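# Put one yellow sponge in each bench tote

## Task

Get exactly one yellow sponge into each of the three totes standing on the bench, with every sponge lying wholly inside its tote and none sticking out past a rim. Every yellow sponge not in a tote must finish on top of the low shelf, where the spare sponges start. The totes, and the cartons beneath the bench, must not be shifted or rotated. The robot must not topple or finish leaning. Nothing counts as done if it only stays in place because the robot is holding it at the end.

## Robot and tools

ROBOT. TidyBot++: a wheeled base 0.54 m long, 0.50 m wide and 0.38 m tall on four driven casters, carrying one seven-joint arm with a two-finger gripper. The shoulder sits 0.12 m ahead of the base centre, 0.68 m up. Two cameras: base_camera on the chassis, and wrist_camera, which looks along the hand. A small push may now and then nudge a loose object.

FRAMES. Base frame: origin on the floor below the base centre, x ahead, y to the left, z up. hand_pose is reported in this frame and is the point between the finger pads. Its z axis runs out along the fingers, and the fingers close along its y axis. Odometry frame: where the base frame was when the scene began. base_odometry counts wheel rotation, so slip shows up as travel. Heading is left-positive, in -3.142 to 3.142. base_tilt is in degrees, positive when leaning forward or right, with a fixed bias of about 1 degree.

execute_actions. Argument actions is a list holding one action or nothing; an empty list only reports. An action may have base, joints and speeds; its motions start together.
- base: relative move from the current spot, exactly one key. translate_m: metres, forward positive, -2 to 2. strafe_m: metres, left positive, -2 to 2. rotate_rad: radians, counter-clockwise from above positive, -6.3 to 6.3. A move needing more than 8.667 s at its top speed is refused.
- joints: absolute targets, named one by one (not a list). joint_1_rad: any angle, positive turns the arm clockwise from above, opposite to heading. joint_2_rad (shoulder): -2.249 to 2.249. joint_3_rad: any angle. joint_4_rad (elbow): -2.579 to 2.579. joint_5_rad: any angle. joint_6_rad (wrist): -2.099 to 2.099. joint_7_rad: any angle; with the hand pointing down, positive turns it counter-clockwise from above, and at 1.57 the fingers open toward the robot's left and right. gripper_pos: 0 (open, about 85 mm gap) to 1 (closed); gap about 85 x (1 - gripper_pos) mm. Done tolerances: 0.039 rad for joints 1-4, 0.056 for 5-7, 0.03 for the gripper. Unbounded joints go the short way, so for big turns step less than half a revolution at a time. Arm joints move up to 1.39 rad/s (1.22 for joints 5-7); one action runs at most 15 s.
- speeds: caps for this action only, same key names as base: translate_m and strafe_m 0.05 to 0.5 m/s, rotate_rad 0.1 to 1.57 rad/s; the maxima are the defaults.
- cameras: list of base_camera, wrist_camera or all; omitted or null gives all, [] gives none. Images come in the order the pictures line lists.
Unknown keys or out-of-range numbers get the whole call refused with no motion. A key left out of an action may keep pushing toward its old target.

wait: seconds 0 to 10; commands nothing and returns state and images. zoom_image: camera plus region [x0, y0, x1, y1] in pixels of that camera's latest full image, top-left origin, at most 504 x 504. read_manual: licence texts only. finished_scene: scene number; ends the scene for good once the last command has been held, and reports success.

ARM GEOMETRY. Upper arm 0.42 m, forearm 0.31 m, hand 0.31 m to the hand point. With joint_1_rad 0, joint_3_rad 3.14 and joint_5_rad 0 (near the start pose) the arm moves in the base's x-z plane; angles from vertical, forward positive: upper = j2, forearm = j2 - j4, hand = j2 - j4 - j6. Reach ahead of the shoulder is the sum of length x sin(angle); height above it, length x cos(angle). It starts folded, hand down, reaching up to 0.08 m beyond the base front with the elbow up to 1.15 m high. A downward-pointing hand tops out near 0.94 m, and only close in. Closed fingertips stick about 20 mm past the hand point; closing also pushes the pads about 13 mm outward.

RESULT LINES. base_status and joint_status give how each motion ended. done: reached (for the base, only that wheels turned enough, even slipping). off_target: stopped short, may still push. contact_stop / time_out: target dropped, holding in place; a blocked base can report done while well short. For the gripper at 1, done means empty hand; off_target means something is held. joint command not followed with a cause line: a self-collision check withheld arm targets (the gripper still moves); withheld targets may be retried on later actions until replaced. Nothing stops the arm from hitting the base; ARM HIT flags a hard hit. on_its_own lists uncommanded motion. motor_effort: percent of maximum, bracketed value is the action's peak; readings are biased and noisy. Motor temperatures: one per arm joint in joint_positions order; MOTOR HOT from 60 °C, and at 75 °C an OVER-TEMPERATURE FAULT lets the arm sink and marks keys limit_stop_at_motor_heat (resend them). A torque sensor at its limit (104.5 N m joints 1-4, 51.3 N m joints 5-7; warnings at 56.7 and 29.4) freezes the arm and gripper 10 s and skips the rest of the call.

ACCURACY. Friction leaves the hand a centimetre or two off, more when stretched; correct by sending last command + (wanted - read) for each joint. Trust images over hand_pose. Held loads make the arm sag; never command a joint to its current reading while carrying. Odometry drifts a few centimetres and degrees over many moves.

AVOID. Dropping or slamming sponges, shoving totes or cartons, driving while the arm is snagged above about 0.8 m (tipping risk), sideways force on a raised hand, driving the arm into things, and long holds that heat motors. The robot holds its last command while you are composing a reply.

Each tool is called after "Call:" as name(argument=value, ...), one argument or row to a line, values as JSON.

## Session

Call:
execute_actions(
  actions=[],
)

Scene clock: 0.00 s.
Motor temperatures (°C, as the motors report them): [34 33 32 36 42 39 44]
base_odometry: x=+0.000 y=+0.000 heading=+0.000 (m, m, rad; odometry frame)
base_tilt: forward=-0.1 right=+0.2 (deg)
base_status: not commanded
joint_positions: joint_1_rad=+0.029 joint_2_rad=-0.377 joint_3_rad=+3.103 joint_4_rad=-2.518 joint_5_rad=+0.012 joint_6_rad=-0.929 joint_7_rad=+1.595 gripper_pos=+0.000
joint_status: not commanded
motor_effort: joint_1_rad=+1 joint_2_rad=+1 joint_3_rad=+1 joint_4_rad=+14 joint_5_rad=+1 joint_6_rad=+0 joint_7_rad=+0 (%)
hand_pose: x=+0.2507 y=-0.0021 z=+0.5927 quat_wxyz=(+0.012, +0.999, +0.019, +0.035) (m; base frame)
pictures: base_camera, wrist_camera
Images, in order (width x height): base_camera 644x364, wrist_camera 644x476.

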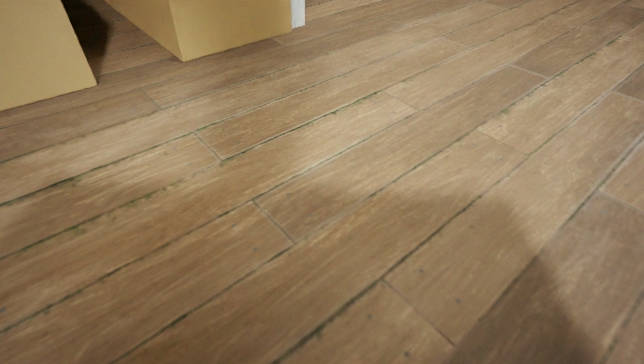

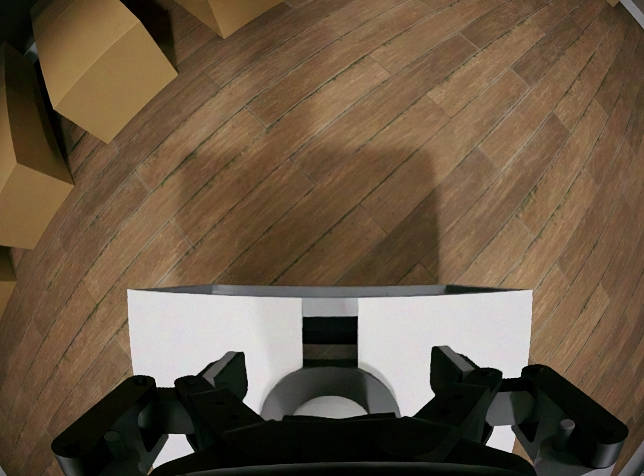

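Call:
execute_actions(
  actions=[
    {"joints":{"joint_6_rad":0.2,"joint_1_rad":-0.8}},
  ],
  cameras=["wrist_camera"],
)

Call:
execute_actions(
  actions=[
    {"joints":{"joint_1_rad":0.8}},
  ],
  cameras=["wrist_camera"],
)

Scene clock: 7.73 s.
Motor temperatures (°C, as the motors report them): [34 33 32 36 42 39 44]
base_odometry: x=+0.000 y=+0.000 heading=+0.000 (m, m, rad; odometry frame)
base_tilt: forward=-0.2 right=+0.2 (deg)
base_status: not commanded
joint_positions: joint_1_rad=-0.778 joint_2_rad=-0.377 joint_3_rad=+3.103 joint_4_rad=-2.518 joint_5_rad=+0.012 joint_6_rad=+0.180 joint_7_rad=+1.595 gripper_pos=+0.000
joint_status: all done
motor_effort: joint_1_rad=+1(1) joint_2_rad=-5(4) joint_3_rad=+1(1) joint_4_rad=+17(18) joint_5_rad=+1(1) joint_6_rad=+8(7) joint_7_rad=+1(0) (%)
hand_pose: x=+0.3895 y=+0.2910 z=+0.7845 quat_wxyz=(-0.206, +0.755, +0.347, +0.517) (m; base frame)
pictures: wrist_camera
Images, in order (width x height): wrist_camera 644x476.

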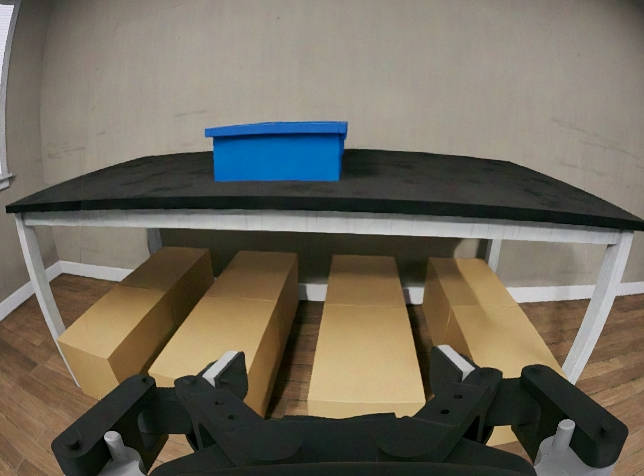

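Scene clock: 10.53 s.
Motor temperatures (°C, as the motors report them): [34 33 32 36 42 39 44]
base_odometry: x=+0.000 y=+0.000 heading=+0.000 (m, m, rad; odometry frame)
base_tilt: forward=-0.2 right=+0.2 (deg)
base_status: not commanded
joint_positions: joint_1_rad=+0.778 joint_2_rad=-0.377 joint_3_rad=+3.103 joint_4_rad=-2.518 joint_5_rad=+0.012 joint_6_rad=+0.180 joint_7_rad=+1.595 gripper_pos=+0.000
joint_status: all done
motor_effort: joint_1_rad=+1(1) joint_2_rad=-4(4) joint_3_rad=+0(1) joint_4_rad=+18(18) joint_5_rad=+1(1) joint_6_rad=+8(8) joint_7_rad=+0(0) (%)
hand_pose: x=+0.4142 y=-0.2660 z=+0.7845 quat_wxyz=(+0.216, +0.781, -0.283, +0.513) (m; base frame)
pictures: wrist_camera
Images, in order (width x height): wrist_camera 644x476.

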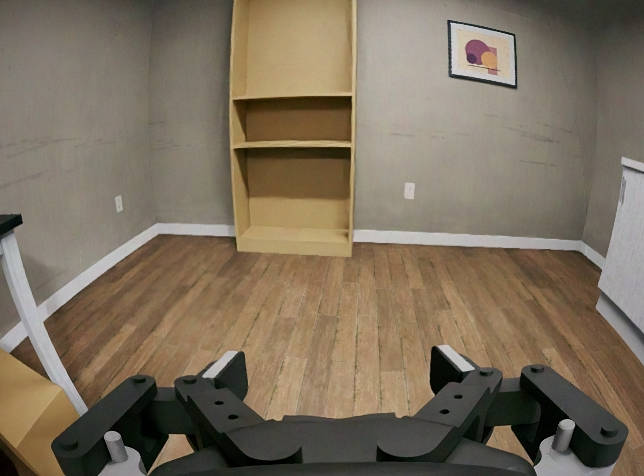

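Call:
execute_actions(
  actions=[
    {"joints":{"joint_1_rad":2.3}},
  ],
  cameras=["wrist_camera"],
)

Call:
execute_actions(
  actions=[
    {"joints":{"joint_1_rad":3.9}},
  ],
  cameras=["wrist_camera"],
)

Call:
execute_actions(
  actions=[
    {"joints":{"joint_1_rad":4.6}},
  ],
  cameras=["wrist_camera"],
)

Scene clock: 17.63 s.
Motor temperatures (°C, as the motors report them): [34 33 32 36 42 39 44]
base_odometry: x=+0.000 y=+0.000 heading=+0.000 (m, m, rad; odometry frame)
base_tilt: forward=-0.3 right=+0.3 (deg)
base_status: not commanded
joint_positions: joint_1_rad=+2.278 joint_2_rad=-0.377 joint_3_rad=+3.103 joint_4_rad=-2.518 joint_5_rad=+0.012 joint_6_rad=+0.180 joint_7_rad=+1.595 gripper_pos=+0.000
joint_status: all done
motor_effort: joint_1_rad=+0(1) joint_2_rad=-4(4) joint_3_rad=+1(2) joint_4_rad=+17(18) joint_5_rad=+1(1) joint_6_rad=+8(8) joint_7_rad=+0(0) (%)
hand_pose: x=-0.1254 y=-0.3133 z=+0.7845 quat_wxyz=(+0.507, +0.379, -0.740, +0.228) (m; base frame)
pictures: wrist_camera
Images, in order (width x height): wrist_camera 644x476.

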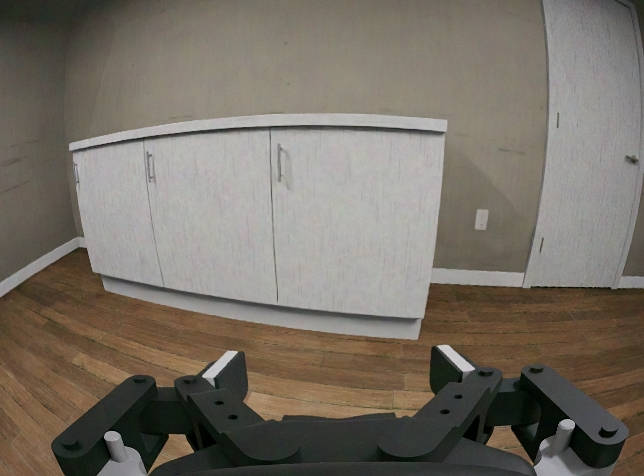

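Scene clock: 20.43 s.
Motor temperatures (°C, as the motors report them): [34 33 32 36 42 39 44]
base_odometry: x=+0.000 y=+0.000 heading=+0.000 (m, m, rad; odometry frame)
base_tilt: forward=-0.2 right=+0.2 (deg)
base_status: not commanded
joint_positions: joint_1_rad=+3.878 joint_2_rad=-0.377 joint_3_rad=+3.103 joint_4_rad=-2.518 joint_5_rad=+0.012 joint_6_rad=+0.180 joint_7_rad=+1.595 gripper_pos=+0.000
joint_status: all done
motor_effort: joint_1_rad=+1(0) joint_2_rad=-4(4) joint_3_rad=+1(1) joint_4_rad=+17(17) joint_5_rad=+1(1) joint_6_rad=+8(8) joint_7_rad=+0(0) (%)
hand_pose: x=-0.1870 y=+0.2535 z=+0.7845 quat_wxyz=(+0.517, -0.267, -0.787, -0.205) (m; base frame)
pictures: wrist_camera
Images, in order (width x height): wrist_camera 644x476.

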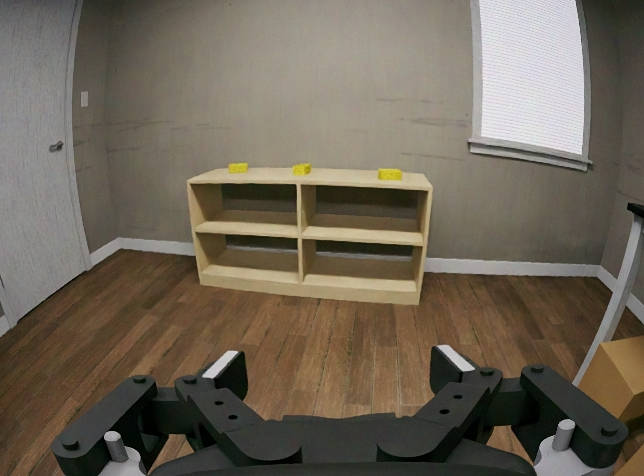

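Scene clock: 22.40 s.
Motor temperatures (°C, as the motors report them): [34 33 32 36 42 39 44]
base_odometry: x=+0.000 y=+0.000 heading=+0.000 (m, m, rad; odometry frame)
base_tilt: forward=-0.2 right=+0.1 (deg)
base_status: not commanded
joint_positions: joint_1_rad=+4.578 joint_2_rad=-0.377 joint_3_rad=+3.103 joint_4_rad=-2.518 joint_5_rad=+0.012 joint_6_rad=+0.180 joint_7_rad=+1.595 gripper_pos=+0.000
joint_status: all done
motor_effort: joint_1_rad=+1(1) joint_2_rad=-4(4) joint_3_rad=+1(1) joint_4_rad=+18(17) joint_5_rad=+1(1) joint_6_rad=+8(8) joint_7_rad=+1(0) (%)
hand_pose: x=+0.0483 y=+0.3910 z=+0.7845 quat_wxyz=(+0.416, -0.520, -0.648, -0.370) (m; base frame)
pictures: wrist_camera
Images, in order (width x height): wrist_camera 644x476.

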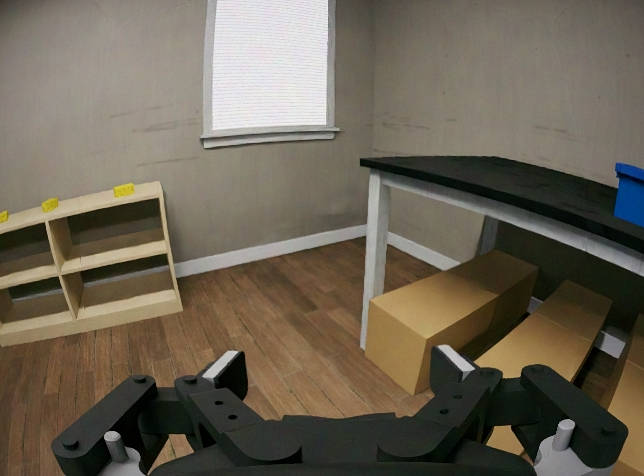

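Call:
execute_actions(
  actions=[
    {"joints":{"joint_1_rad":5.5,"joint_2_rad":-0.2,"joint_4_rad":-1.2,"joint_6_rad":-1.1}},
  ],
  cameras=["wrist_camera"],
)

Scene clock: 31.10 s.
Motor temperatures (°C, as the motors report them): [34 33 32 36 42 39 44]
base_odometry: x=+0.000 y=+0.000 heading=+0.000 (m, m, rad; odometry frame)
base_tilt: forward=-0.1 right=+0.3 (deg)
base_status: not commanded
joint_positions: joint_1_rad=+5.477 joint_2_rad=-0.226 joint_3_rad=+3.103 joint_4_rad=-1.214 joint_5_rad=+0.012 joint_6_rad=-1.076 joint_7_rad=+1.595 gripper_pos=+0.000
joint_status: all done
motor_effort: joint_1_rad=+0(1) joint_2_rad=-8(10) joint_3_rad=+1(1) joint_4_rad=+17(20) joint_5_rad=+1(1) joint_6_rad=+8(8) joint_7_rad=+0(1) (%)
hand_pose: x=+0.4115 y=+0.3313 z=+1.1174 quat_wxyz=(+0.195, -0.778, -0.363, -0.474) (m; base frame)
pictures: wrist_camera
Images, in order (width x height): wrist_camera 644x476.

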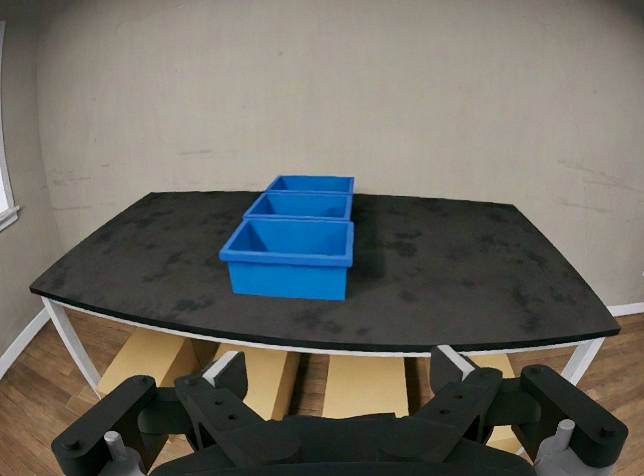

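Call:
execute_actions(
  actions=[
    {"base":{"rotate_rad":2.37},"joints":{"joint_1_rad":6.28,"joint_6_rad":-1.3}},
  ],
)

Scene clock: 39.97 s.
Motor temperatures (°C, as the motors report them): [34 33 32 36 42 39 44]
base_odometry: x=+0.000 y=+0.000 heading=+2.369 (m, m, rad; odometry frame)
base_tilt: forward=-0.3 right=+0.2 (deg)
base_status: done
joint_positions: joint_1_rad=+6.256 joint_2_rad=-0.213 joint_3_rad=+3.103 joint_4_rad=-1.214 joint_5_rad=+0.012 joint_6_rad=-1.275 joint_7_rad=+1.595 gripper_pos=+0.000
joint_status: all done
motor_effort: joint_1_rad=+1(1) joint_2_rad=-9(10) joint_3_rad=+0(1) joint_4_rad=+17(17) joint_5_rad=+1(0) joint_6_rad=+6(8) joint_7_rad=+0(1) (%)
hand_pose: x=+0.5305 y=+0.0274 z=+1.0610 quat_wxyz=(-0.001, -0.907, -0.041, -0.420) (m; base frame)
pictures: base_camera, wrist_camera
Images, in order (width x height): base_camera 644x364, wrist_camera 644x476.

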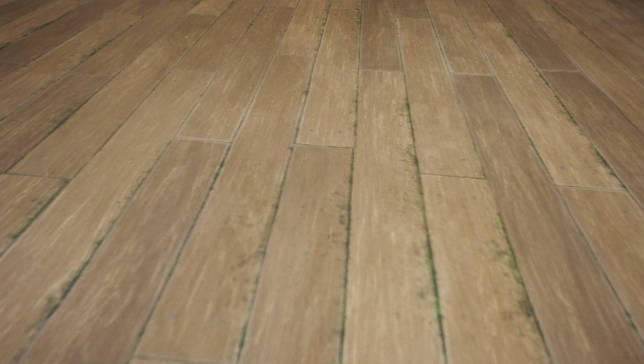

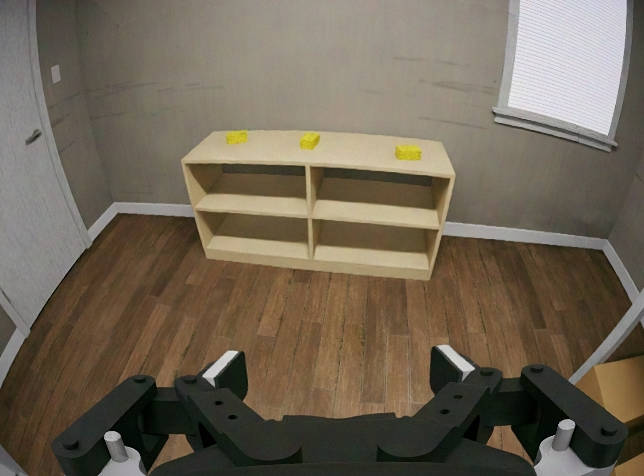

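Call:
execute_actions(
  actions=[
    {"base":{"rotate_rad":-0.06}},
  ],
  cameras=[],
)

Call:
execute_actions(
  actions=[
    {"base":{"translate_m":0.9},"joints":{"joint_6_rad":-1.6}},
  ],
)

Scene clock: 47.27 s.
Motor temperatures (°C, as the motors report them): [34 33 32 36 42 39 44]
base_odometry: x=+0.000 y=+0.000 heading=+2.310 (m, m, rad; odometry frame)
base_tilt: forward=-0.2 right=+0.3 (deg)
base_status: done
joint_positions: joint_1_rad=+6.262 joint_2_rad=-0.213 joint_3_rad=+3.106 joint_4_rad=-1.214 joint_5_rad=+0.012 joint_6_rad=-1.275 joint_7_rad=+1.595 gripper_pos=+0.000
joint_status: not commanded
motor_effort: joint_1_rad=+0(0) joint_2_rad=-8(9) joint_3_rad=+0(2) joint_4_rad=+17(17) joint_5_rad=+1(2) joint_6_rad=+6(6) joint_7_rad=+0(0) (%)
hand_pose: x=+0.5308 y=+0.0235 z=+1.0610 quat_wxyz=(-0.003, -0.907, -0.037, -0.420) (m; base frame)
pictures: none
No camera images: the call's "cameras" was empty. Leave "cameras" out to get every camera's image.

Scene clock: 50.43 s.
Motor temperatures (°C, as the motors report them): [34 33 32 36 42 39 44]
base_odometry: x=-0.607 y=+0.664 heading=+2.311 (m, m, rad; odometry frame)
base_tilt: forward=-0.2 right=+0.3 (deg)
base_status: done
joint_positions: joint_1_rad=+6.262 joint_2_rad=-0.207 joint_3_rad=+3.106 joint_4_rad=-1.209 joint_5_rad=+0.012 joint_6_rad=-1.603 joint_7_rad=+1.595 gripper_pos=+0.000
joint_status: all done
motor_effort: joint_1_rad=+1(0) joint_2_rad=-7(11) joint_3_rad=+0(1) joint_4_rad=+16(17) joint_5_rad=+1(1) joint_6_rad=+4(6) joint_7_rad=+0(0) (%)
hand_pose: x=+0.4557 y=+0.0186 z=+0.9952 quat_wxyz=(-0.005, -0.963, -0.038, -0.265) (m; base frame)
pictures: base_camera, wrist_camera
Images, in order (width x height): base_camera 644x364, wrist_camera 644x476.

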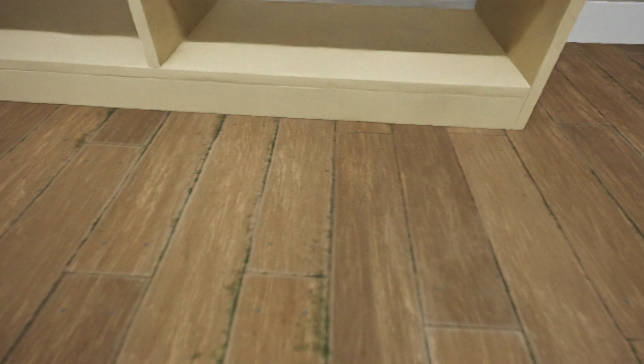

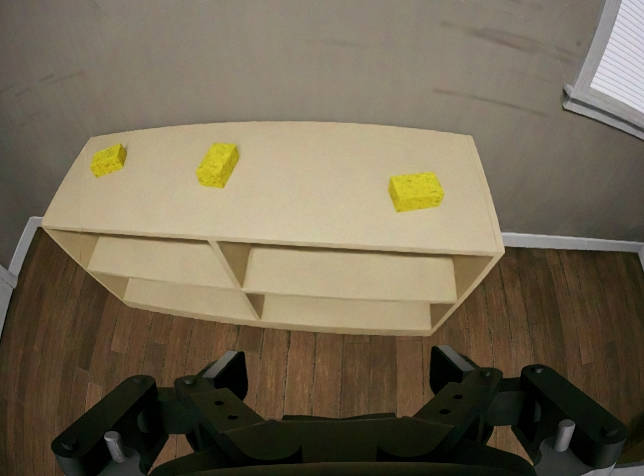

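Call:
execute_actions(
  actions=[
    {"base":{"strafe_m":-0.2},"joints":{"joint_2_rad":0.2,"joint_4_rad":-1.2,"joint_6_rad":-1.74}},
  ],
)

Scene clock: 64.47 s.
Motor temperatures (°C, as the motors report them): [34 33 32 36 42 39 44]
base_odometry: x=-0.460 y=+0.799 heading=+2.311 (m, m, rad; odometry frame)
base_tilt: forward=-0.1 right=+0.2 (deg)
base_status: done
joint_positions: joint_1_rad=+6.266 joint_2_rad=+0.195 joint_3_rad=+3.107 joint_4_rad=-1.209 joint_5_rad=+0.012 joint_6_rad=-1.715 joint_7_rad=+1.595 gripper_pos=+0.000
joint_status: all done
motor_effort: joint_1_rad=+0(2) joint_2_rad=-21(24) joint_3_rad=+0(3) joint_4_rad=+15(16) joint_5_rad=+1(2) joint_6_rad=+0(4) joint_7_rad=+1(0) (%)
hand_pose: x=+0.5168 y=+0.0169 z=+0.8357 quat_wxyz=(-0.003, -0.999, -0.037, -0.011) (m; base frame)
pictures: base_camera, wrist_camera
Images, in order (width x height): base_camera 644x364, wrist_camera 644x476.

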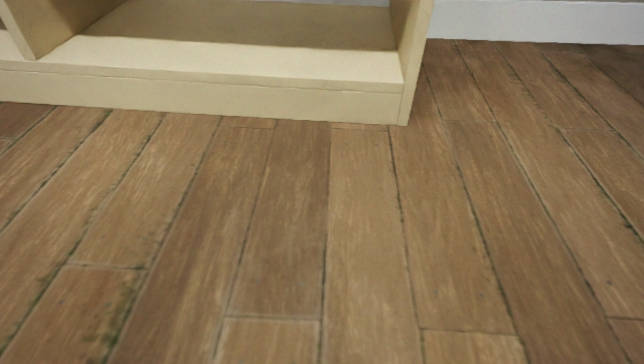

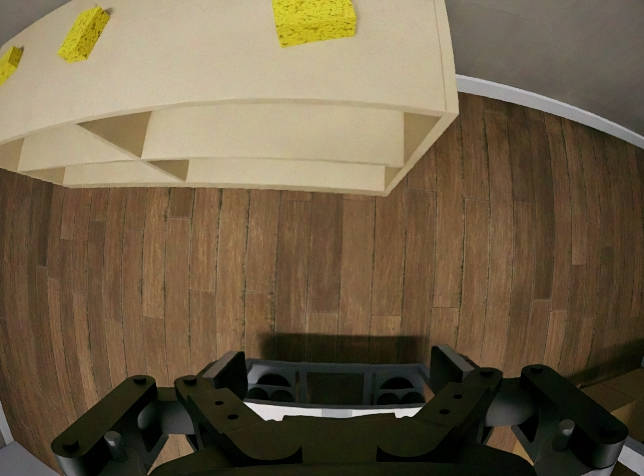

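Call:
execute_actions(
  actions=[
    {"base":{"translate_m":0.28}},
  ],
  cameras=["wrist_camera"],
)

Scene clock: 73.23 s.
Motor temperatures (°C, as the motors report them): [34 33 32 36 42 39 44]
base_odometry: x=-0.649 y=+1.006 heading=+2.311 (m, m, rad; odometry frame)
base_tilt: forward=-0.2 right=+0.1 (deg)
base_status: done
joint_positions: joint_1_rad=+6.266 joint_2_rad=+0.200 joint_3_rad=+3.107 joint_4_rad=-1.208 joint_5_rad=+0.012 joint_6_rad=-1.720 joint_7_rad=+1.595 gripper_pos=+0.000
joint_status: not commanded
motor_effort: joint_1_rad=+1(1) joint_2_rad=-21(25) joint_3_rad=+0(0) joint_4_rad=+15(17) joint_5_rad=+1(2) joint_6_rad=+0(0) joint_7_rad=+0(0) (%)
hand_pose: x=+0.5162 y=+0.0169 z=+0.8340 quat_wxyz=(-0.003, -0.999, -0.037, -0.007) (m; base frame)
pictures: wrist_camera
Images, in order (width x height): wrist_camera 644x476.

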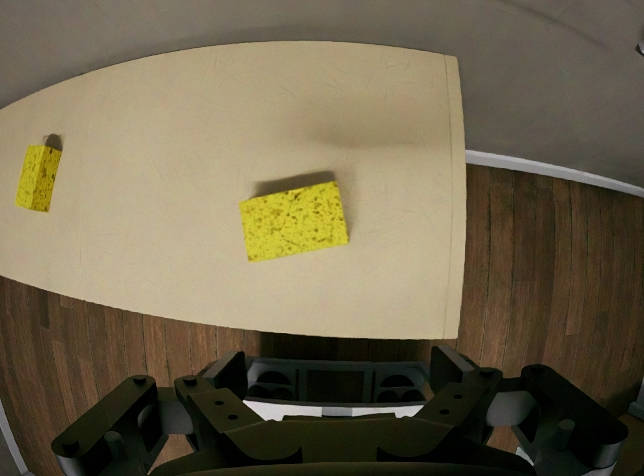

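Call:
execute_actions(
  actions=[
    {"base":{"translate_m":0.07},"joints":{"joint_7_rad":0.23,"joint_1_rad":6.2}},
  ],
  cameras=["wrist_camera"],
)

Scene clock: 79.80 s.
Motor temperatures (°C, as the motors report them): [34 34 32 36 42 39 44]
base_odometry: x=-0.696 y=+1.058 heading=+2.310 (m, m, rad; odometry frame)
base_tilt: forward=-0.1 right=+0.2 (deg)
base_status: done
joint_positions: joint_1_rad=+6.224 joint_2_rad=+0.202 joint_3_rad=+3.107 joint_4_rad=-1.208 joint_5_rad=+0.012 joint_6_rad=-1.720 joint_7_rad=+0.253 gripper_pos=+0.000
joint_status: all done
motor_effort: joint_1_rad=+1(1) joint_2_rad=-21(25) joint_3_rad=+0(1) joint_4_rad=+15(16) joint_5_rad=+1(2) joint_6_rad=-1(0) joint_7_rad=-1(0) (%)
hand_pose: x=+0.5153 y=+0.0338 z=+0.8331 quat_wxyz=(+0.002, -0.818, +0.575, -0.006) (m; base frame)
pictures: wrist_camera
Images, in order (width x height): wrist_camera 644x476.

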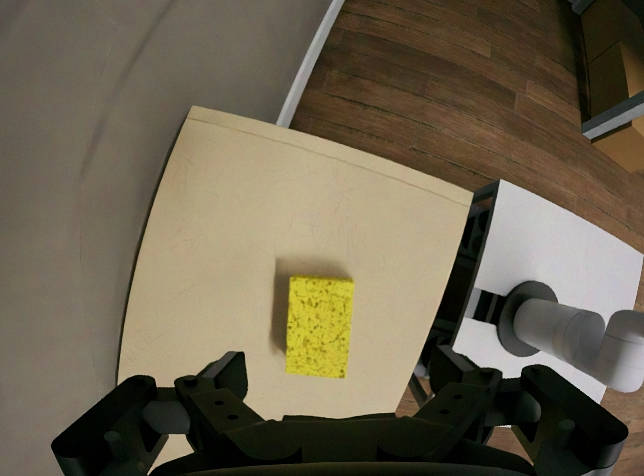

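Call:
execute_actions(
  actions=[
    {"base":{"strafe_m":0.03},"joints":{"joint_2_rad":0.277,"joint_4_rad":-1.469,"joint_6_rad":-1.38}},
  ],
  cameras=["wrist_camera"],
)

Scene clock: 87.67 s.
Motor temperatures (°C, as the motors report them): [34 34 32 36 42 39 44]
base_odometry: x=-0.718 y=+1.038 heading=+2.310 (m, m, rad; odometry frame)
base_tilt: forward=-0.2 right=+0.2 (deg)
base_status: done
joint_positions: joint_1_rad=+6.214 joint_2_rad=+0.265 joint_3_rad=+3.105 joint_4_rad=-1.458 joint_5_rad=+0.012 joint_6_rad=-1.401 joint_7_rad=+0.253 gripper_pos=+0.000
joint_status: all done
motor_effort: joint_1_rad=+1(1) joint_2_rad=-24(26) joint_3_rad=+0(1) joint_4_rad=+15(17) joint_5_rad=+1(2) joint_6_rad=+0(0) joint_7_rad=+0(0) (%)
hand_pose: x=+0.5428 y=+0.0417 z=+0.7292 quat_wxyz=(+0.005, -0.822, +0.569, -0.008) (m; base frame)
pictures: wrist_camera
Images, in order (width x height): wrist_camera 644x476.

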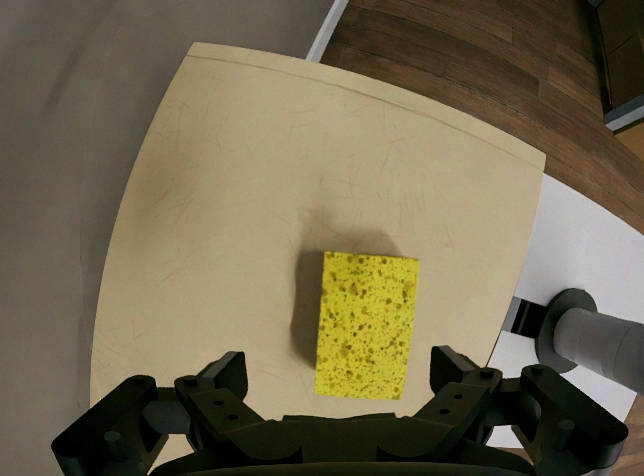

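Call:
execute_actions(
  actions=[
    {"joints":{"joint_2_rad":0.275,"joint_4_rad":-1.68,"joint_6_rad":-1.2}},
  ],
  cameras=["wrist_camera"],
)

Scene clock: 95.70 s.
Motor temperatures (°C, as the motors report them): [34 34 32 36 42 39 44]
base_odometry: x=-0.718 y=+1.038 heading=+2.310 (m, m, rad; odometry frame)
base_tilt: forward=-0.2 right=+0.3 (deg)
base_status: not commanded
joint_positions: joint_1_rad=+6.214 joint_2_rad=+0.265 joint_3_rad=+3.105 joint_4_rad=-1.667 joint_5_rad=+0.012 joint_6_rad=-1.224 joint_7_rad=+0.253 gripper_pos=+0.000
joint_status: all done
motor_effort: joint_1_rad=+1(1) joint_2_rad=-22(23) joint_3_rad=+0(0) joint_4_rad=+14(16) joint_5_rad=+1(1) joint_6_rad=-1(1) joint_7_rad=+0(0) (%)
hand_pose: x=+0.5163 y=+0.0397 z=+0.6657 quat_wxyz=(-0.005, -0.823, +0.568, +0.005) (m; base frame)
pictures: wrist_camera
Images, in order (width x height): wrist_camera 644x476.

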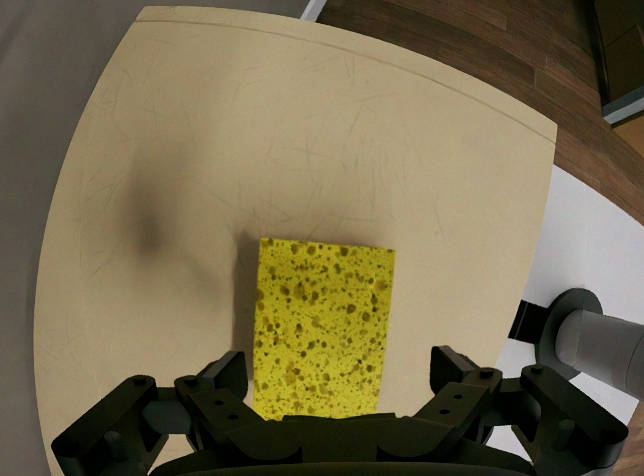

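Call:
execute_actions(
  actions=[
    {"joints":{"gripper_pos":1}},
  ],
  cameras=[],
)

Call:
execute_actions(
  actions=[
    {"joints":{"joint_2_rad":0.0,"joint_4_rad":-1.5,"joint_6_rad":-1.64,"joint_1_rad":6.28}},
  ],
)

Scene clock: 106.93 s.
Motor temperatures (°C, as the motors report them): [34 34 32 36 42 39 44]
base_odometry: x=-0.718 y=+1.038 heading=+2.310 (m, m, rad; odometry frame)
base_tilt: forward=-0.2 right=+0.2 (deg)
base_status: not commanded
joint_positions: joint_1_rad=+6.212 joint_2_rad=+0.253 joint_3_rad=+3.104 joint_4_rad=-1.661 joint_5_rad=+0.012 joint_6_rad=-1.209 joint_7_rad=+0.253 gripper_pos=+0.999
joint_status: all done
motor_effort: joint_1_rad=+0(4) joint_2_rad=-17(23) joint_3_rad=+0(3) joint_4_rad=+12(14) joint_5_rad=+1(4) joint_6_rad=+1(5) joint_7_rad=+0(0) (%)
hand_pose: x=+0.5235 y=+0.0417 z=+0.6725 quat_wxyz=(+0.005, -0.824, +0.567, -0.008) (m; base frame)
pictures: none
No camera images: the call's "cameras" was empty. Leave "cameras" out to get every camera's image.

Scene clock: 108.27 s.
Motor temperatures (°C, as the motors report them): [34 34 32 36 42 39 44]
base_odometry: x=-0.718 y=+1.038 heading=+2.310 (m, m, rad; odometry frame)
base_tilt: forward=-0.2 right=+0.2 (deg)
base_status: not commanded
joint_positions: joint_1_rad=+6.256 joint_2_rad=+0.001 joint_3_rad=+3.104 joint_4_rad=-1.511 joint_5_rad=+0.012 joint_6_rad=-1.623 joint_7_rad=+0.253 gripper_pos=+0.999
joint_status: all done
motor_effort: joint_1_rad=+1(1) joint_2_rad=-15(26) joint_3_rad=+0(0) joint_4_rad=+15(15) joint_5_rad=+1(1) joint_6_rad=-1(0) joint_7_rad=+0(0) (%)
hand_pose: x=+0.4344 y=+0.0182 z=+0.8099 quat_wxyz=(-0.002, -0.810, +0.586, -0.007) (m; base frame)
pictures: base_camera, wrist_camera
Images, in order (width x height): base_camera 644x364, wrist_camera 644x476.

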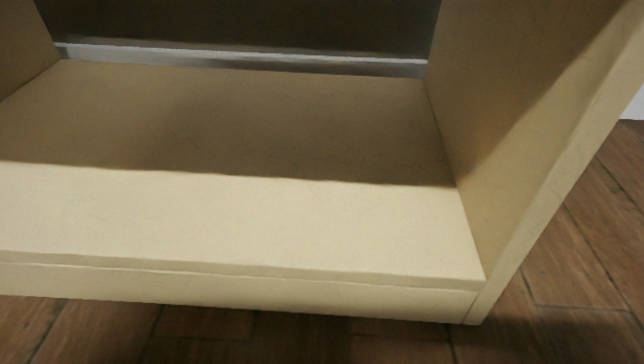

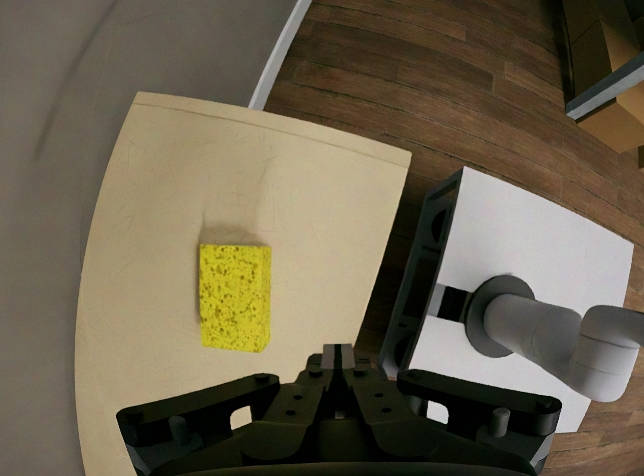

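Call:
execute_actions(
  actions=[
    {"joints":{"gripper_pos":0,"joint_1_rad":6.2}},
  ],
  cameras=[],
)

Call:
execute_actions(
  actions=[
    {"joints":{"joint_2_rad":0.275,"joint_4_rad":-1.68,"joint_6_rad":-1.2}},
  ],
  cameras=["wrist_camera"],
)

Scene clock: 117.60 s.
Motor temperatures (°C, as the motors report them): [34 34 32 37 42 39 44]
base_odometry: x=-0.718 y=+1.038 heading=+2.310 (m, m, rad; odometry frame)
base_tilt: forward=-0.2 right=+0.2 (deg)
base_status: not commanded
joint_positions: joint_1_rad=+6.216 joint_2_rad=+0.001 joint_3_rad=+3.104 joint_4_rad=-1.511 joint_5_rad=+0.012 joint_6_rad=-1.623 joint_7_rad=+0.253 gripper_pos=+0.000
joint_status: all done
motor_effort: joint_1_rad=+1(1) joint_2_rad=-14(15) joint_3_rad=+0(1) joint_4_rad=+15(15) joint_5_rad=+1(2) joint_6_rad=-1(1) joint_7_rad=-1(0) (%)
hand_pose: x=+0.4334 y=+0.0309 z=+0.8099 quat_wxyz=(-0.002, -0.822, +0.570, -0.007) (m; base frame)
pictures: none
No camera images: the call's "cameras" was empty. Leave "cameras" out to get every camera's image.

Scene clock: 118.93 s.
Motor temperatures (°C, as the motors report them): [34 34 32 37 42 39 44]
base_odometry: x=-0.718 y=+1.038 heading=+2.310 (m, m, rad; odometry frame)
base_tilt: forward=-0.2 right=+0.2 (deg)
base_status: not commanded
joint_positions: joint_1_rad=+6.216 joint_2_rad=+0.273 joint_3_rad=+3.104 joint_4_rad=-1.670 joint_5_rad=+0.012 joint_6_rad=-1.220 joint_7_rad=+0.253 gripper_pos=+0.000
joint_status: all done
motor_effort: joint_1_rad=+1(1) joint_2_rad=-23(25) joint_3_rad=+0(0) joint_4_rad=+14(15) joint_5_rad=+1(1) joint_6_rad=-1(0) joint_7_rad=+0(1) (%)
hand_pose: x=+0.5165 y=+0.0396 z=+0.6616 quat_wxyz=(-0.007, -0.823, +0.568, +0.008) (m; base frame)
pictures: wrist_camera
Images, in order (width x height): wrist_camera 644x476.

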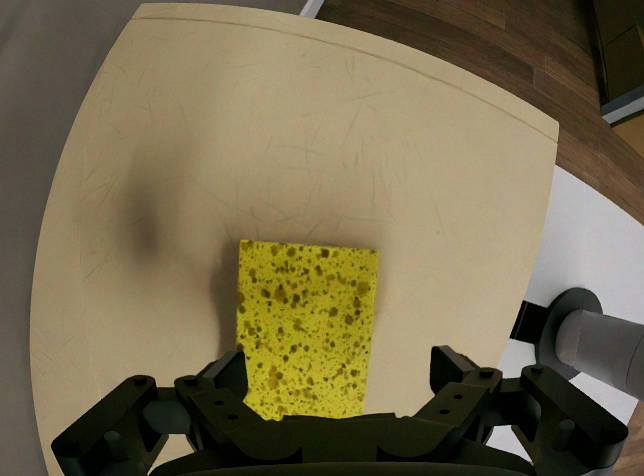

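Call:
execute_actions(
  actions=[
    {"joints":{"joint_4_rad":-1.55,"joint_6_rad":-1.32}},
  ],
  cameras=[],
)

Call:
execute_actions(
  actions=[
    {"base":{"translate_m":0.028}},
  ],
  cameras=[],
)

Call:
execute_actions(
  actions=[
    {"joints":{"joint_2_rad":0.30,"joint_4_rad":-1.735,"joint_6_rad":-1.11}},
  ],
  cameras=["wrist_camera"],
)

Scene clock: 127.27 s.
Motor temperatures (°C, as the motors report them): [34 34 32 37 42 39 44]
base_odometry: x=-0.718 y=+1.038 heading=+2.310 (m, m, rad; odometry frame)
base_tilt: forward=-0.2 right=+0.2 (deg)
base_status: not commanded
joint_positions: joint_1_rad=+6.216 joint_2_rad=+0.273 joint_3_rad=+3.104 joint_4_rad=-1.560 joint_5_rad=+0.012 joint_6_rad=-1.297 joint_7_rad=+0.253 gripper_pos=+0.000
joint_status: all done
motor_effort: joint_1_rad=+1(1) joint_2_rad=-23(24) joint_3_rad=+0(0) joint_4_rad=+15(15) joint_5_rad=+1(1) joint_6_rad=+0(1) joint_7_rad=+0(0) (%)
hand_pose: x=+0.5374 y=+0.0413 z=+0.6943 quat_wxyz=(+0.003, -0.822, +0.569, -0.005) (m; base frame)
pictures: none
No camera images: the call's "cameras" was empty. Leave "cameras" out to get every camera's image.

Scene clock: 128.10 s.
Motor temperatures (°C, as the motors report them): [34 34 32 37 42 39 44]
base_odometry: x=-0.737 y=+1.059 heading=+2.311 (m, m, rad; odometry frame)
base_tilt: forward=-0.2 right=+0.3 (deg)
base_status: done
joint_positions: joint_1_rad=+6.216 joint_2_rad=+0.275 joint_3_rad=+3.104 joint_4_rad=-1.559 joint_5_rad=+0.012 joint_6_rad=-1.299 joint_7_rad=+0.253 gripper_pos=+0.000
joint_status: not commanded
motor_effort: joint_1_rad=+1(1) joint_2_rad=-23(27) joint_3_rad=+0(0) joint_4_rad=+15(17) joint_5_rad=+1(2) joint_6_rad=+0(0) joint_7_rad=+1(0) (%)
hand_pose: x=+0.5370 y=+0.0413 z=+0.6940 quat_wxyz=(+0.002, -0.822, +0.569, -0.004) (m; base frame)
pictures: none
No camera images: the call's "cameras" was empty. Leave "cameras" out to get every camera's image.

Scene clock: 143.10 s.
Motor temperatures (°C, as the motors report them): [34 34 32 36 42 39 44]
base_odometry: x=-0.737 y=+1.059 heading=+2.310 (m, m, rad; odometry frame)
base_tilt: forward=-0.1 right=+0.2 (deg)
base_status: not commanded
joint_positions: joint_1_rad=+6.216 joint_2_rad=+0.259 joint_3_rad=+3.104 joint_4_rad=-1.686 joint_5_rad=+0.014 joint_6_rad=-1.085 joint_7_rad=+0.253 gripper_pos=+0.000
joint_status: joint_2_rad off_target (ended at +0.259, target +0.300); joint_4_rad off_target (ended at -1.686, target -1.735); the others done
motor_effort: joint_1_rad=+1(1) joint_2_rad=-20(24) joint_3_rad=+0(2) joint_4_rad=+12(16) joint_5_rad=+1(2) joint_6_rad=+0(7) joint_7_rad=+0(1) (%)
hand_pose: x=+0.5514 y=+0.0428 z=+0.6642 quat_wxyz=(+0.035, -0.822, +0.567, -0.043) (m; base frame)
pictures: wrist_camera
Images, in order (width x height): wrist_camera 644x476.

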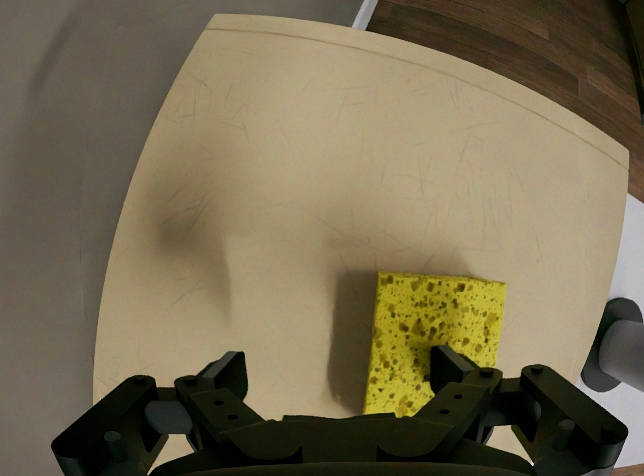

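Call:
execute_actions(
  actions=[
    {"base":{"translate_m":-0.012},"joints":{"joint_2_rad":0.25,"joint_4_rad":-1.64,"joint_6_rad":-1.25}},
  ],
  cameras=["wrist_camera"],
)

Scene clock: 150.50 s.
Motor temperatures (°C, as the motors report them): [34 34 32 36 42 39 44]
base_odometry: x=-0.729 y=+1.050 heading=+2.310 (m, m, rad; odometry frame)
base_tilt: forward=-0.1 right=+0.2 (deg)
base_status: done
joint_positions: joint_1_rad=+6.215 joint_2_rad=+0.257 joint_3_rad=+3.104 joint_4_rad=-1.651 joint_5_rad=+0.015 joint_6_rad=-1.229 joint_7_rad=+0.253 gripper_pos=+0.000
joint_status: all done
motor_effort: joint_1_rad=+1(2) joint_2_rad=-23(24) joint_3_rad=+0(2) joint_4_rad=+14(16) joint_5_rad=+1(2) joint_6_rad=-1(8) joint_7_rad=+0(1) (%)
hand_pose: x=+0.5216 y=+0.0389 z=+0.6738 quat_wxyz=(+0.000, -0.823, +0.568, -0.003) (m; base frame)
pictures: wrist_camera
Images, in order (width x height): wrist_camera 644x476.

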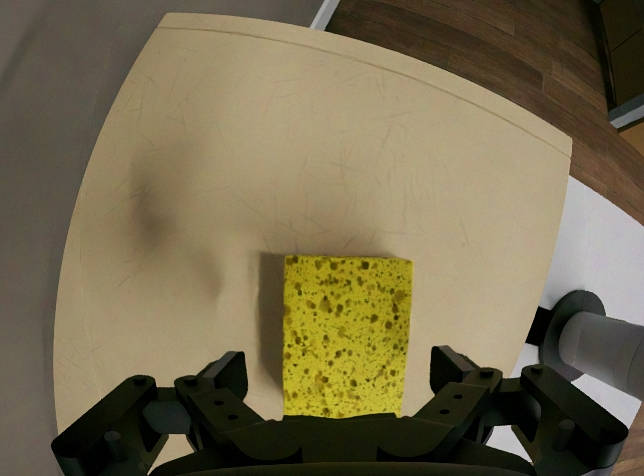

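Call:
execute_actions(
  actions=[
    {"joints":{"joint_2_rad":0.305,"joint_4_rad":-1.712,"joint_6_rad":-1.115}},
  ],
  cameras=["wrist_camera"],
)

Scene clock: 155.73 s.
Motor temperatures (°C, as the motors report them): [34 34 32 36 42 39 44]
base_odometry: x=-0.729 y=+1.050 heading=+2.310 (m, m, rad; odometry frame)
base_tilt: forward=-0.2 right=+0.2 (deg)
base_status: not commanded
joint_positions: joint_1_rad=+6.215 joint_2_rad=+0.291 joint_3_rad=+3.104 joint_4_rad=-1.703 joint_5_rad=+0.015 joint_6_rad=-1.134 joint_7_rad=+0.253 gripper_pos=+0.000
joint_status: all done
motor_effort: joint_1_rad=+1(1) joint_2_rad=-23(24) joint_3_rad=+0(0) joint_4_rad=+14(15) joint_5_rad=+2(1) joint_6_rad=-1(1) joint_7_rad=+0(1) (%)
hand_pose: x=+0.5280 y=+0.0399 z=+0.6445 quat_wxyz=(+0.003, -0.823, +0.568, -0.006) (m; base frame)
pictures: wrist_camera
Images, in order (width x height): wrist_camera 644x476.

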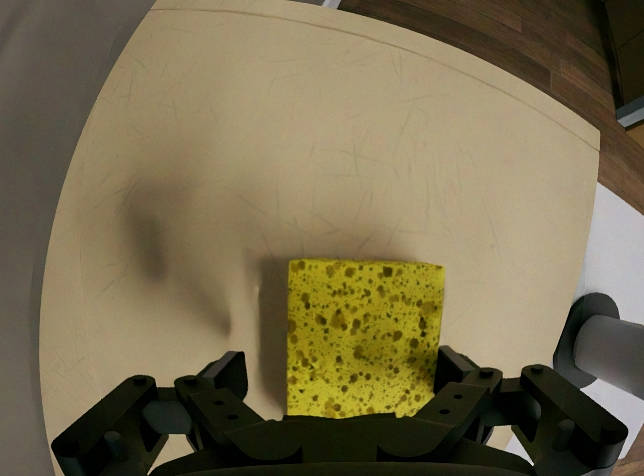

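Inside the fingers now. A bit lower, then close.

Call:
execute_actions(
  actions=[
    {"joints":{"joint_2_rad":0.335,"joint_4_rad":-1.72,"joint_6_rad":-1.08}},
  ],
  cameras=[],
)

Call:
execute_actions(
  actions=[
    {"joints":{"gripper_pos":1}},
  ],
  cameras=["wrist_camera"],
)

Scene clock: 161.03 s.
Motor temperatures (°C, as the motors report them): [34 34 32 36 42 39 44]
base_odometry: x=-0.729 y=+1.050 heading=+2.310 (m, m, rad; odometry frame)
base_tilt: forward=-0.2 right=+0.2 (deg)
base_status: not commanded
joint_positions: joint_1_rad=+6.215 joint_2_rad=+0.316 joint_3_rad=+3.104 joint_4_rad=-1.705 joint_5_rad=+0.015 joint_6_rad=-1.103 joint_7_rad=+0.253 gripper_pos=+0.000
joint_status: all done
motor_effort: joint_1_rad=+1(1) joint_2_rad=-25(26) joint_3_rad=+0(0) joint_4_rad=+14(14) joint_5_rad=+1(1) joint_6_rad=+0(0) joint_7_rad=+0(0) (%)
hand_pose: x=+0.5358 y=+0.0408 z=+0.6337 quat_wxyz=(+0.005, -0.823, +0.568, -0.007) (m; base frame)
pictures: none
No camera images: the call's "cameras" was empty. Leave "cameras" out to get every camera's image.

Scene clock: 162.23 s.
Motor temperatures (°C, as the motors report them): [34 34 32 36 42 39 44]
base_odometry: x=-0.729 y=+1.050 heading=+2.310 (m, m, rad; odometry frame)
base_tilt: forward=-0.1 right=+0.2 (deg)
base_status: not commanded
joint_positions: joint_1_rad=+6.215 joint_2_rad=+0.312 joint_3_rad=+3.104 joint_4_rad=-1.705 joint_5_rad=+0.015 joint_6_rad=-1.100 joint_7_rad=+0.253 gripper_pos=+0.397
joint_status: gripper_pos off_target (ended at +0.397, target +1.000)
motor_effort: joint_1_rad=+1(1) joint_2_rad=-22(25) joint_3_rad=+0(0) joint_4_rad=+14(14) joint_5_rad=+1(1) joint_6_rad=+1(4) joint_7_rad=+0(0) (%)
hand_pose: x=+0.5369 y=+0.0409 z=+0.6355 quat_wxyz=(+0.007, -0.823, +0.568, -0.010) (m; base frame)
pictures: wrist_camera
Images, in order (width x height): wrist_camera 644x476.

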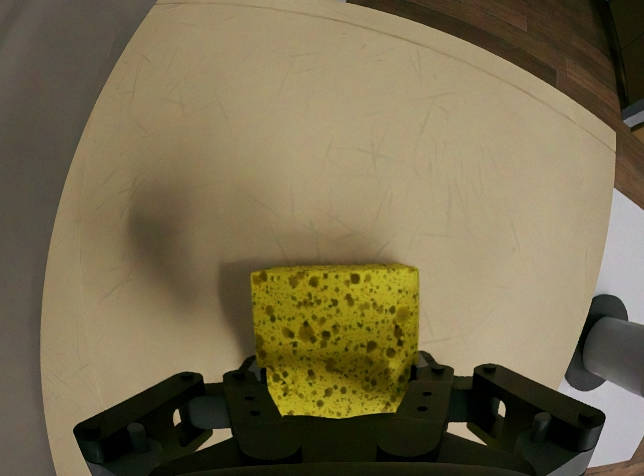

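Call:
execute_actions(
  actions=[
    {"joints":{"joint_2_rad":-0.1,"joint_4_rad":-1.4,"joint_6_rad":-1.6,"joint_1_rad":6.28}},
  ],
  cameras=[],
)

Call:
execute_actions(
  actions=[
    {"base":{"translate_m":-1.1},"joints":{"joint_7_rad":1.57}},
  ],
  cameras=[],
)

Call:
execute_actions(
  actions=[
    {"base":{"rotate_rad":-1.57},"joints":{"joint_2_rad":-0.2,"joint_4_rad":-1.2,"joint_6_rad":-1.4}},
  ],
)

Scene clock: 176.50 s.
Motor temperatures (°C, as the motors report them): [34 34 32 36 42 39 44]
base_odometry: x=-0.729 y=+1.050 heading=+2.310 (m, m, rad; odometry frame)
base_tilt: forward=+0.0 right=+0.2 (deg)
base_status: not commanded
joint_positions: joint_1_rad=+6.255 joint_2_rad=-0.094 joint_3_rad=+3.104 joint_4_rad=-1.413 joint_5_rad=+0.015 joint_6_rad=-1.580 joint_7_rad=+0.253 gripper_pos=+0.397
joint_status: all done
motor_effort: joint_1_rad=+1(1) joint_2_rad=-12(28) joint_3_rad=+1(0) joint_4_rad=+16(16) joint_5_rad=+2(2) joint_6_rad=+2(2) joint_7_rad=+0(0) (%)
hand_pose: x=+0.4575 y=+0.0195 z=+0.8768 quat_wxyz=(+0.070, -0.804, +0.582, -0.099) (m; base frame)
pictures: none
No camera images: the call's "cameras" was empty. Leave "cameras" out to get every camera's image.

Scene clock: 180.07 s.
Motor temperatures (°C, as the motors report them): [34 34 32 37 42 39 44]
base_odometry: x=+0.012 y=+0.237 heading=+2.310 (m, m, rad; odometry frame)
base_tilt: forward=-0.2 right=+0.2 (deg)
base_status: done
joint_positions: joint_1_rad=+6.257 joint_2_rad=-0.095 joint_3_rad=+3.105 joint_4_rad=-1.413 joint_5_rad=+0.015 joint_6_rad=-1.581 joint_7_rad=+1.547 gripper_pos=+0.397
joint_status: all done
motor_effort: joint_1_rad=+0(1) joint_2_rad=-12(16) joint_3_rad=+1(1) joint_4_rad=+16(17) joint_5_rad=+1(2) joint_6_rad=+2(2) joint_7_rad=+0(0) (%)
hand_pose: x=+0.4571 y=+0.0187 z=+0.8772 quat_wxyz=(-0.004, -0.992, -0.019, -0.121) (m; base frame)
pictures: none
No camera images: the call's "cameras" was empty. Leave "cameras" out to get every camera's image.

Scene clock: 182.37 s.
Motor temperatures (°C, as the motors report them): [34 34 32 37 42 39 44]
base_odometry: x=+0.012 y=+0.237 heading=+0.741 (m, m, rad; odometry frame)
base_tilt: forward=-0.2 right=+0.2 (deg)
base_status: done
joint_positions: joint_1_rad=+6.263 joint_2_rad=-0.182 joint_3_rad=+3.107 joint_4_rad=-1.209 joint_5_rad=+0.015 joint_6_rad=-1.416 joint_7_rad=+1.547 gripper_pos=+0.397
joint_status: all done
motor_effort: joint_1_rad=+1(3) joint_2_rad=-9(15) joint_3_rad=+0(3) joint_4_rad=+16(17) joint_5_rad=+1(2) joint_6_rad=+6(5) joint_7_rad=+0(0) (%)
hand_pose: x=+0.5113 y=+0.0201 z=+1.0198 quat_wxyz=(+0.003, -0.940, -0.014, -0.342) (m; base frame)
pictures: base_camera, wrist_camera
Images, in order (width x height): base_camera 644x364, wrist_camera 644x476.

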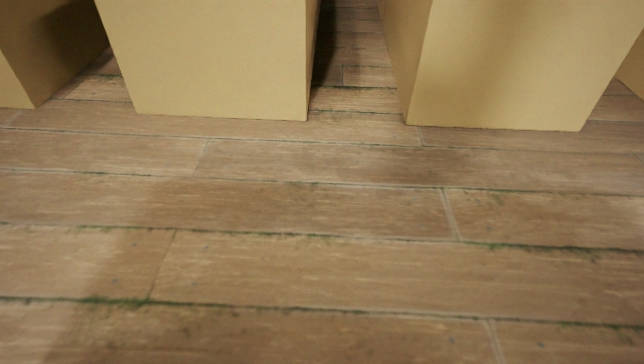

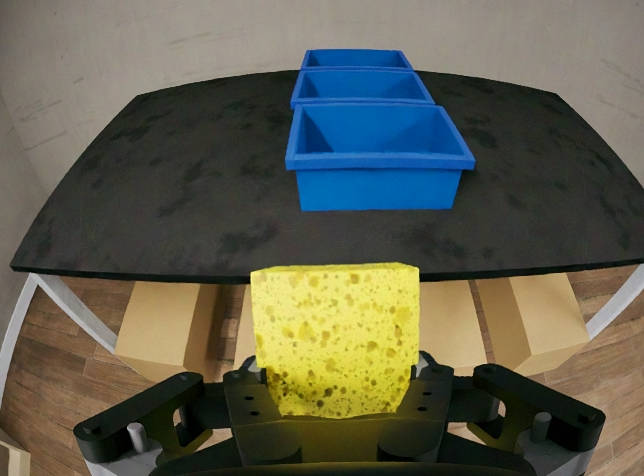

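Call:
execute_actions(
  actions=[
    {"base":{"rotate_rad":-0.04}},
  ],
  cameras=[],
)

Call:
execute_actions(
  actions=[
    {"base":{"strafe_m":-0.08}},
  ],
  cameras=[],
)

Call:
execute_actions(
  actions=[
    {"base":{"translate_m":0.33},"joints":{"joint_2_rad":-0.1,"joint_4_rad":-1.2,"joint_6_rad":-1.6}},
  ],
)

Scene clock: 191.00 s.
Motor temperatures (°C, as the motors report them): [34 34 32 37 42 39 44]
base_odometry: x=+0.012 y=+0.237 heading=+0.701 (m, m, rad; odometry frame)
base_tilt: forward=-0.1 right=+0.2 (deg)
base_status: done
joint_positions: joint_1_rad=+6.265 joint_2_rad=-0.182 joint_3_rad=+3.107 joint_4_rad=-1.209 joint_5_rad=+0.015 joint_6_rad=-1.416 joint_7_rad=+1.547 gripper_pos=+0.397
joint_status: not commanded
motor_effort: joint_1_rad=+1(2) joint_2_rad=-9(10) joint_3_rad=+0(2) joint_4_rad=+17(17) joint_5_rad=+1(2) joint_6_rad=+5(6) joint_7_rad=+0(0) (%)
hand_pose: x=+0.5113 y=+0.0192 z=+1.0198 quat_wxyz=(+0.003, -0.940, -0.013, -0.342) (m; base frame)
pictures: none
No camera images: the call's "cameras" was empty. Leave "cameras" out to get every camera's image.

Scene clock: 192.17 s.
Motor temperatures (°C, as the motors report them): [34 34 32 37 42 39 44]
base_odometry: x=+0.064 y=+0.176 heading=+0.700 (m, m, rad; odometry frame)
base_tilt: forward=-0.1 right=+0.2 (deg)
base_status: done
joint_positions: joint_1_rad=+6.266 joint_2_rad=-0.182 joint_3_rad=+3.108 joint_4_rad=-1.209 joint_5_rad=+0.015 joint_6_rad=-1.416 joint_7_rad=+1.547 gripper_pos=+0.397
joint_status: not commanded
motor_effort: joint_1_rad=+0(2) joint_2_rad=-9(10) joint_3_rad=+0(3) joint_4_rad=+17(17) joint_5_rad=+1(2) joint_6_rad=+5(5) joint_7_rad=-1(0) (%)
hand_pose: x=+0.5114 y=+0.0183 z=+1.0198 quat_wxyz=(+0.002, -0.940, -0.012, -0.342) (m; base frame)
pictures: none
No camera images: the call's "cameras" was empty. Leave "cameras" out to get every camera's image.

Scene clock: 194.17 s.
Motor temperatures (°C, as the motors report them): [34 34 32 37 42 39 44]
base_odometry: x=+0.316 y=+0.388 heading=+0.700 (m, m, rad; odometry frame)
base_tilt: forward=-0.2 right=+0.2 (deg)
base_status: done
joint_positions: joint_1_rad=+6.266 joint_2_rad=-0.106 joint_3_rad=+3.108 joint_4_rad=-1.207 joint_5_rad=+0.015 joint_6_rad=-1.587 joint_7_rad=+1.547 gripper_pos=+0.397
joint_status: all done
motor_effort: joint_1_rad=+1(1) joint_2_rad=-12(14) joint_3_rad=+1(1) joint_4_rad=+16(17) joint_5_rad=+1(2) joint_6_rad=+4(6) joint_7_rad=-1(1) (%)
hand_pose: x=+0.4905 y=+0.0163 z=+0.9624 quat_wxyz=(-0.001, -0.974, -0.011, -0.225) (m; base frame)
pictures: base_camera, wrist_camera
Images, in order (width x height): base_camera 644x364, wrist_camera 644x476.

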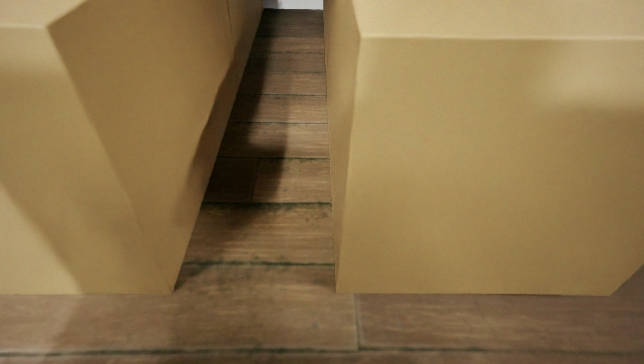

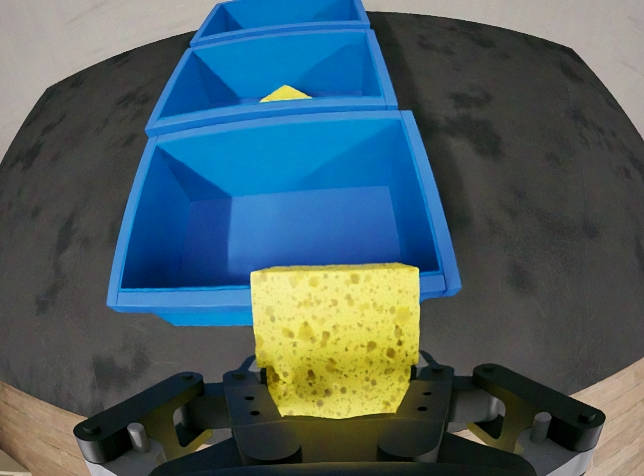

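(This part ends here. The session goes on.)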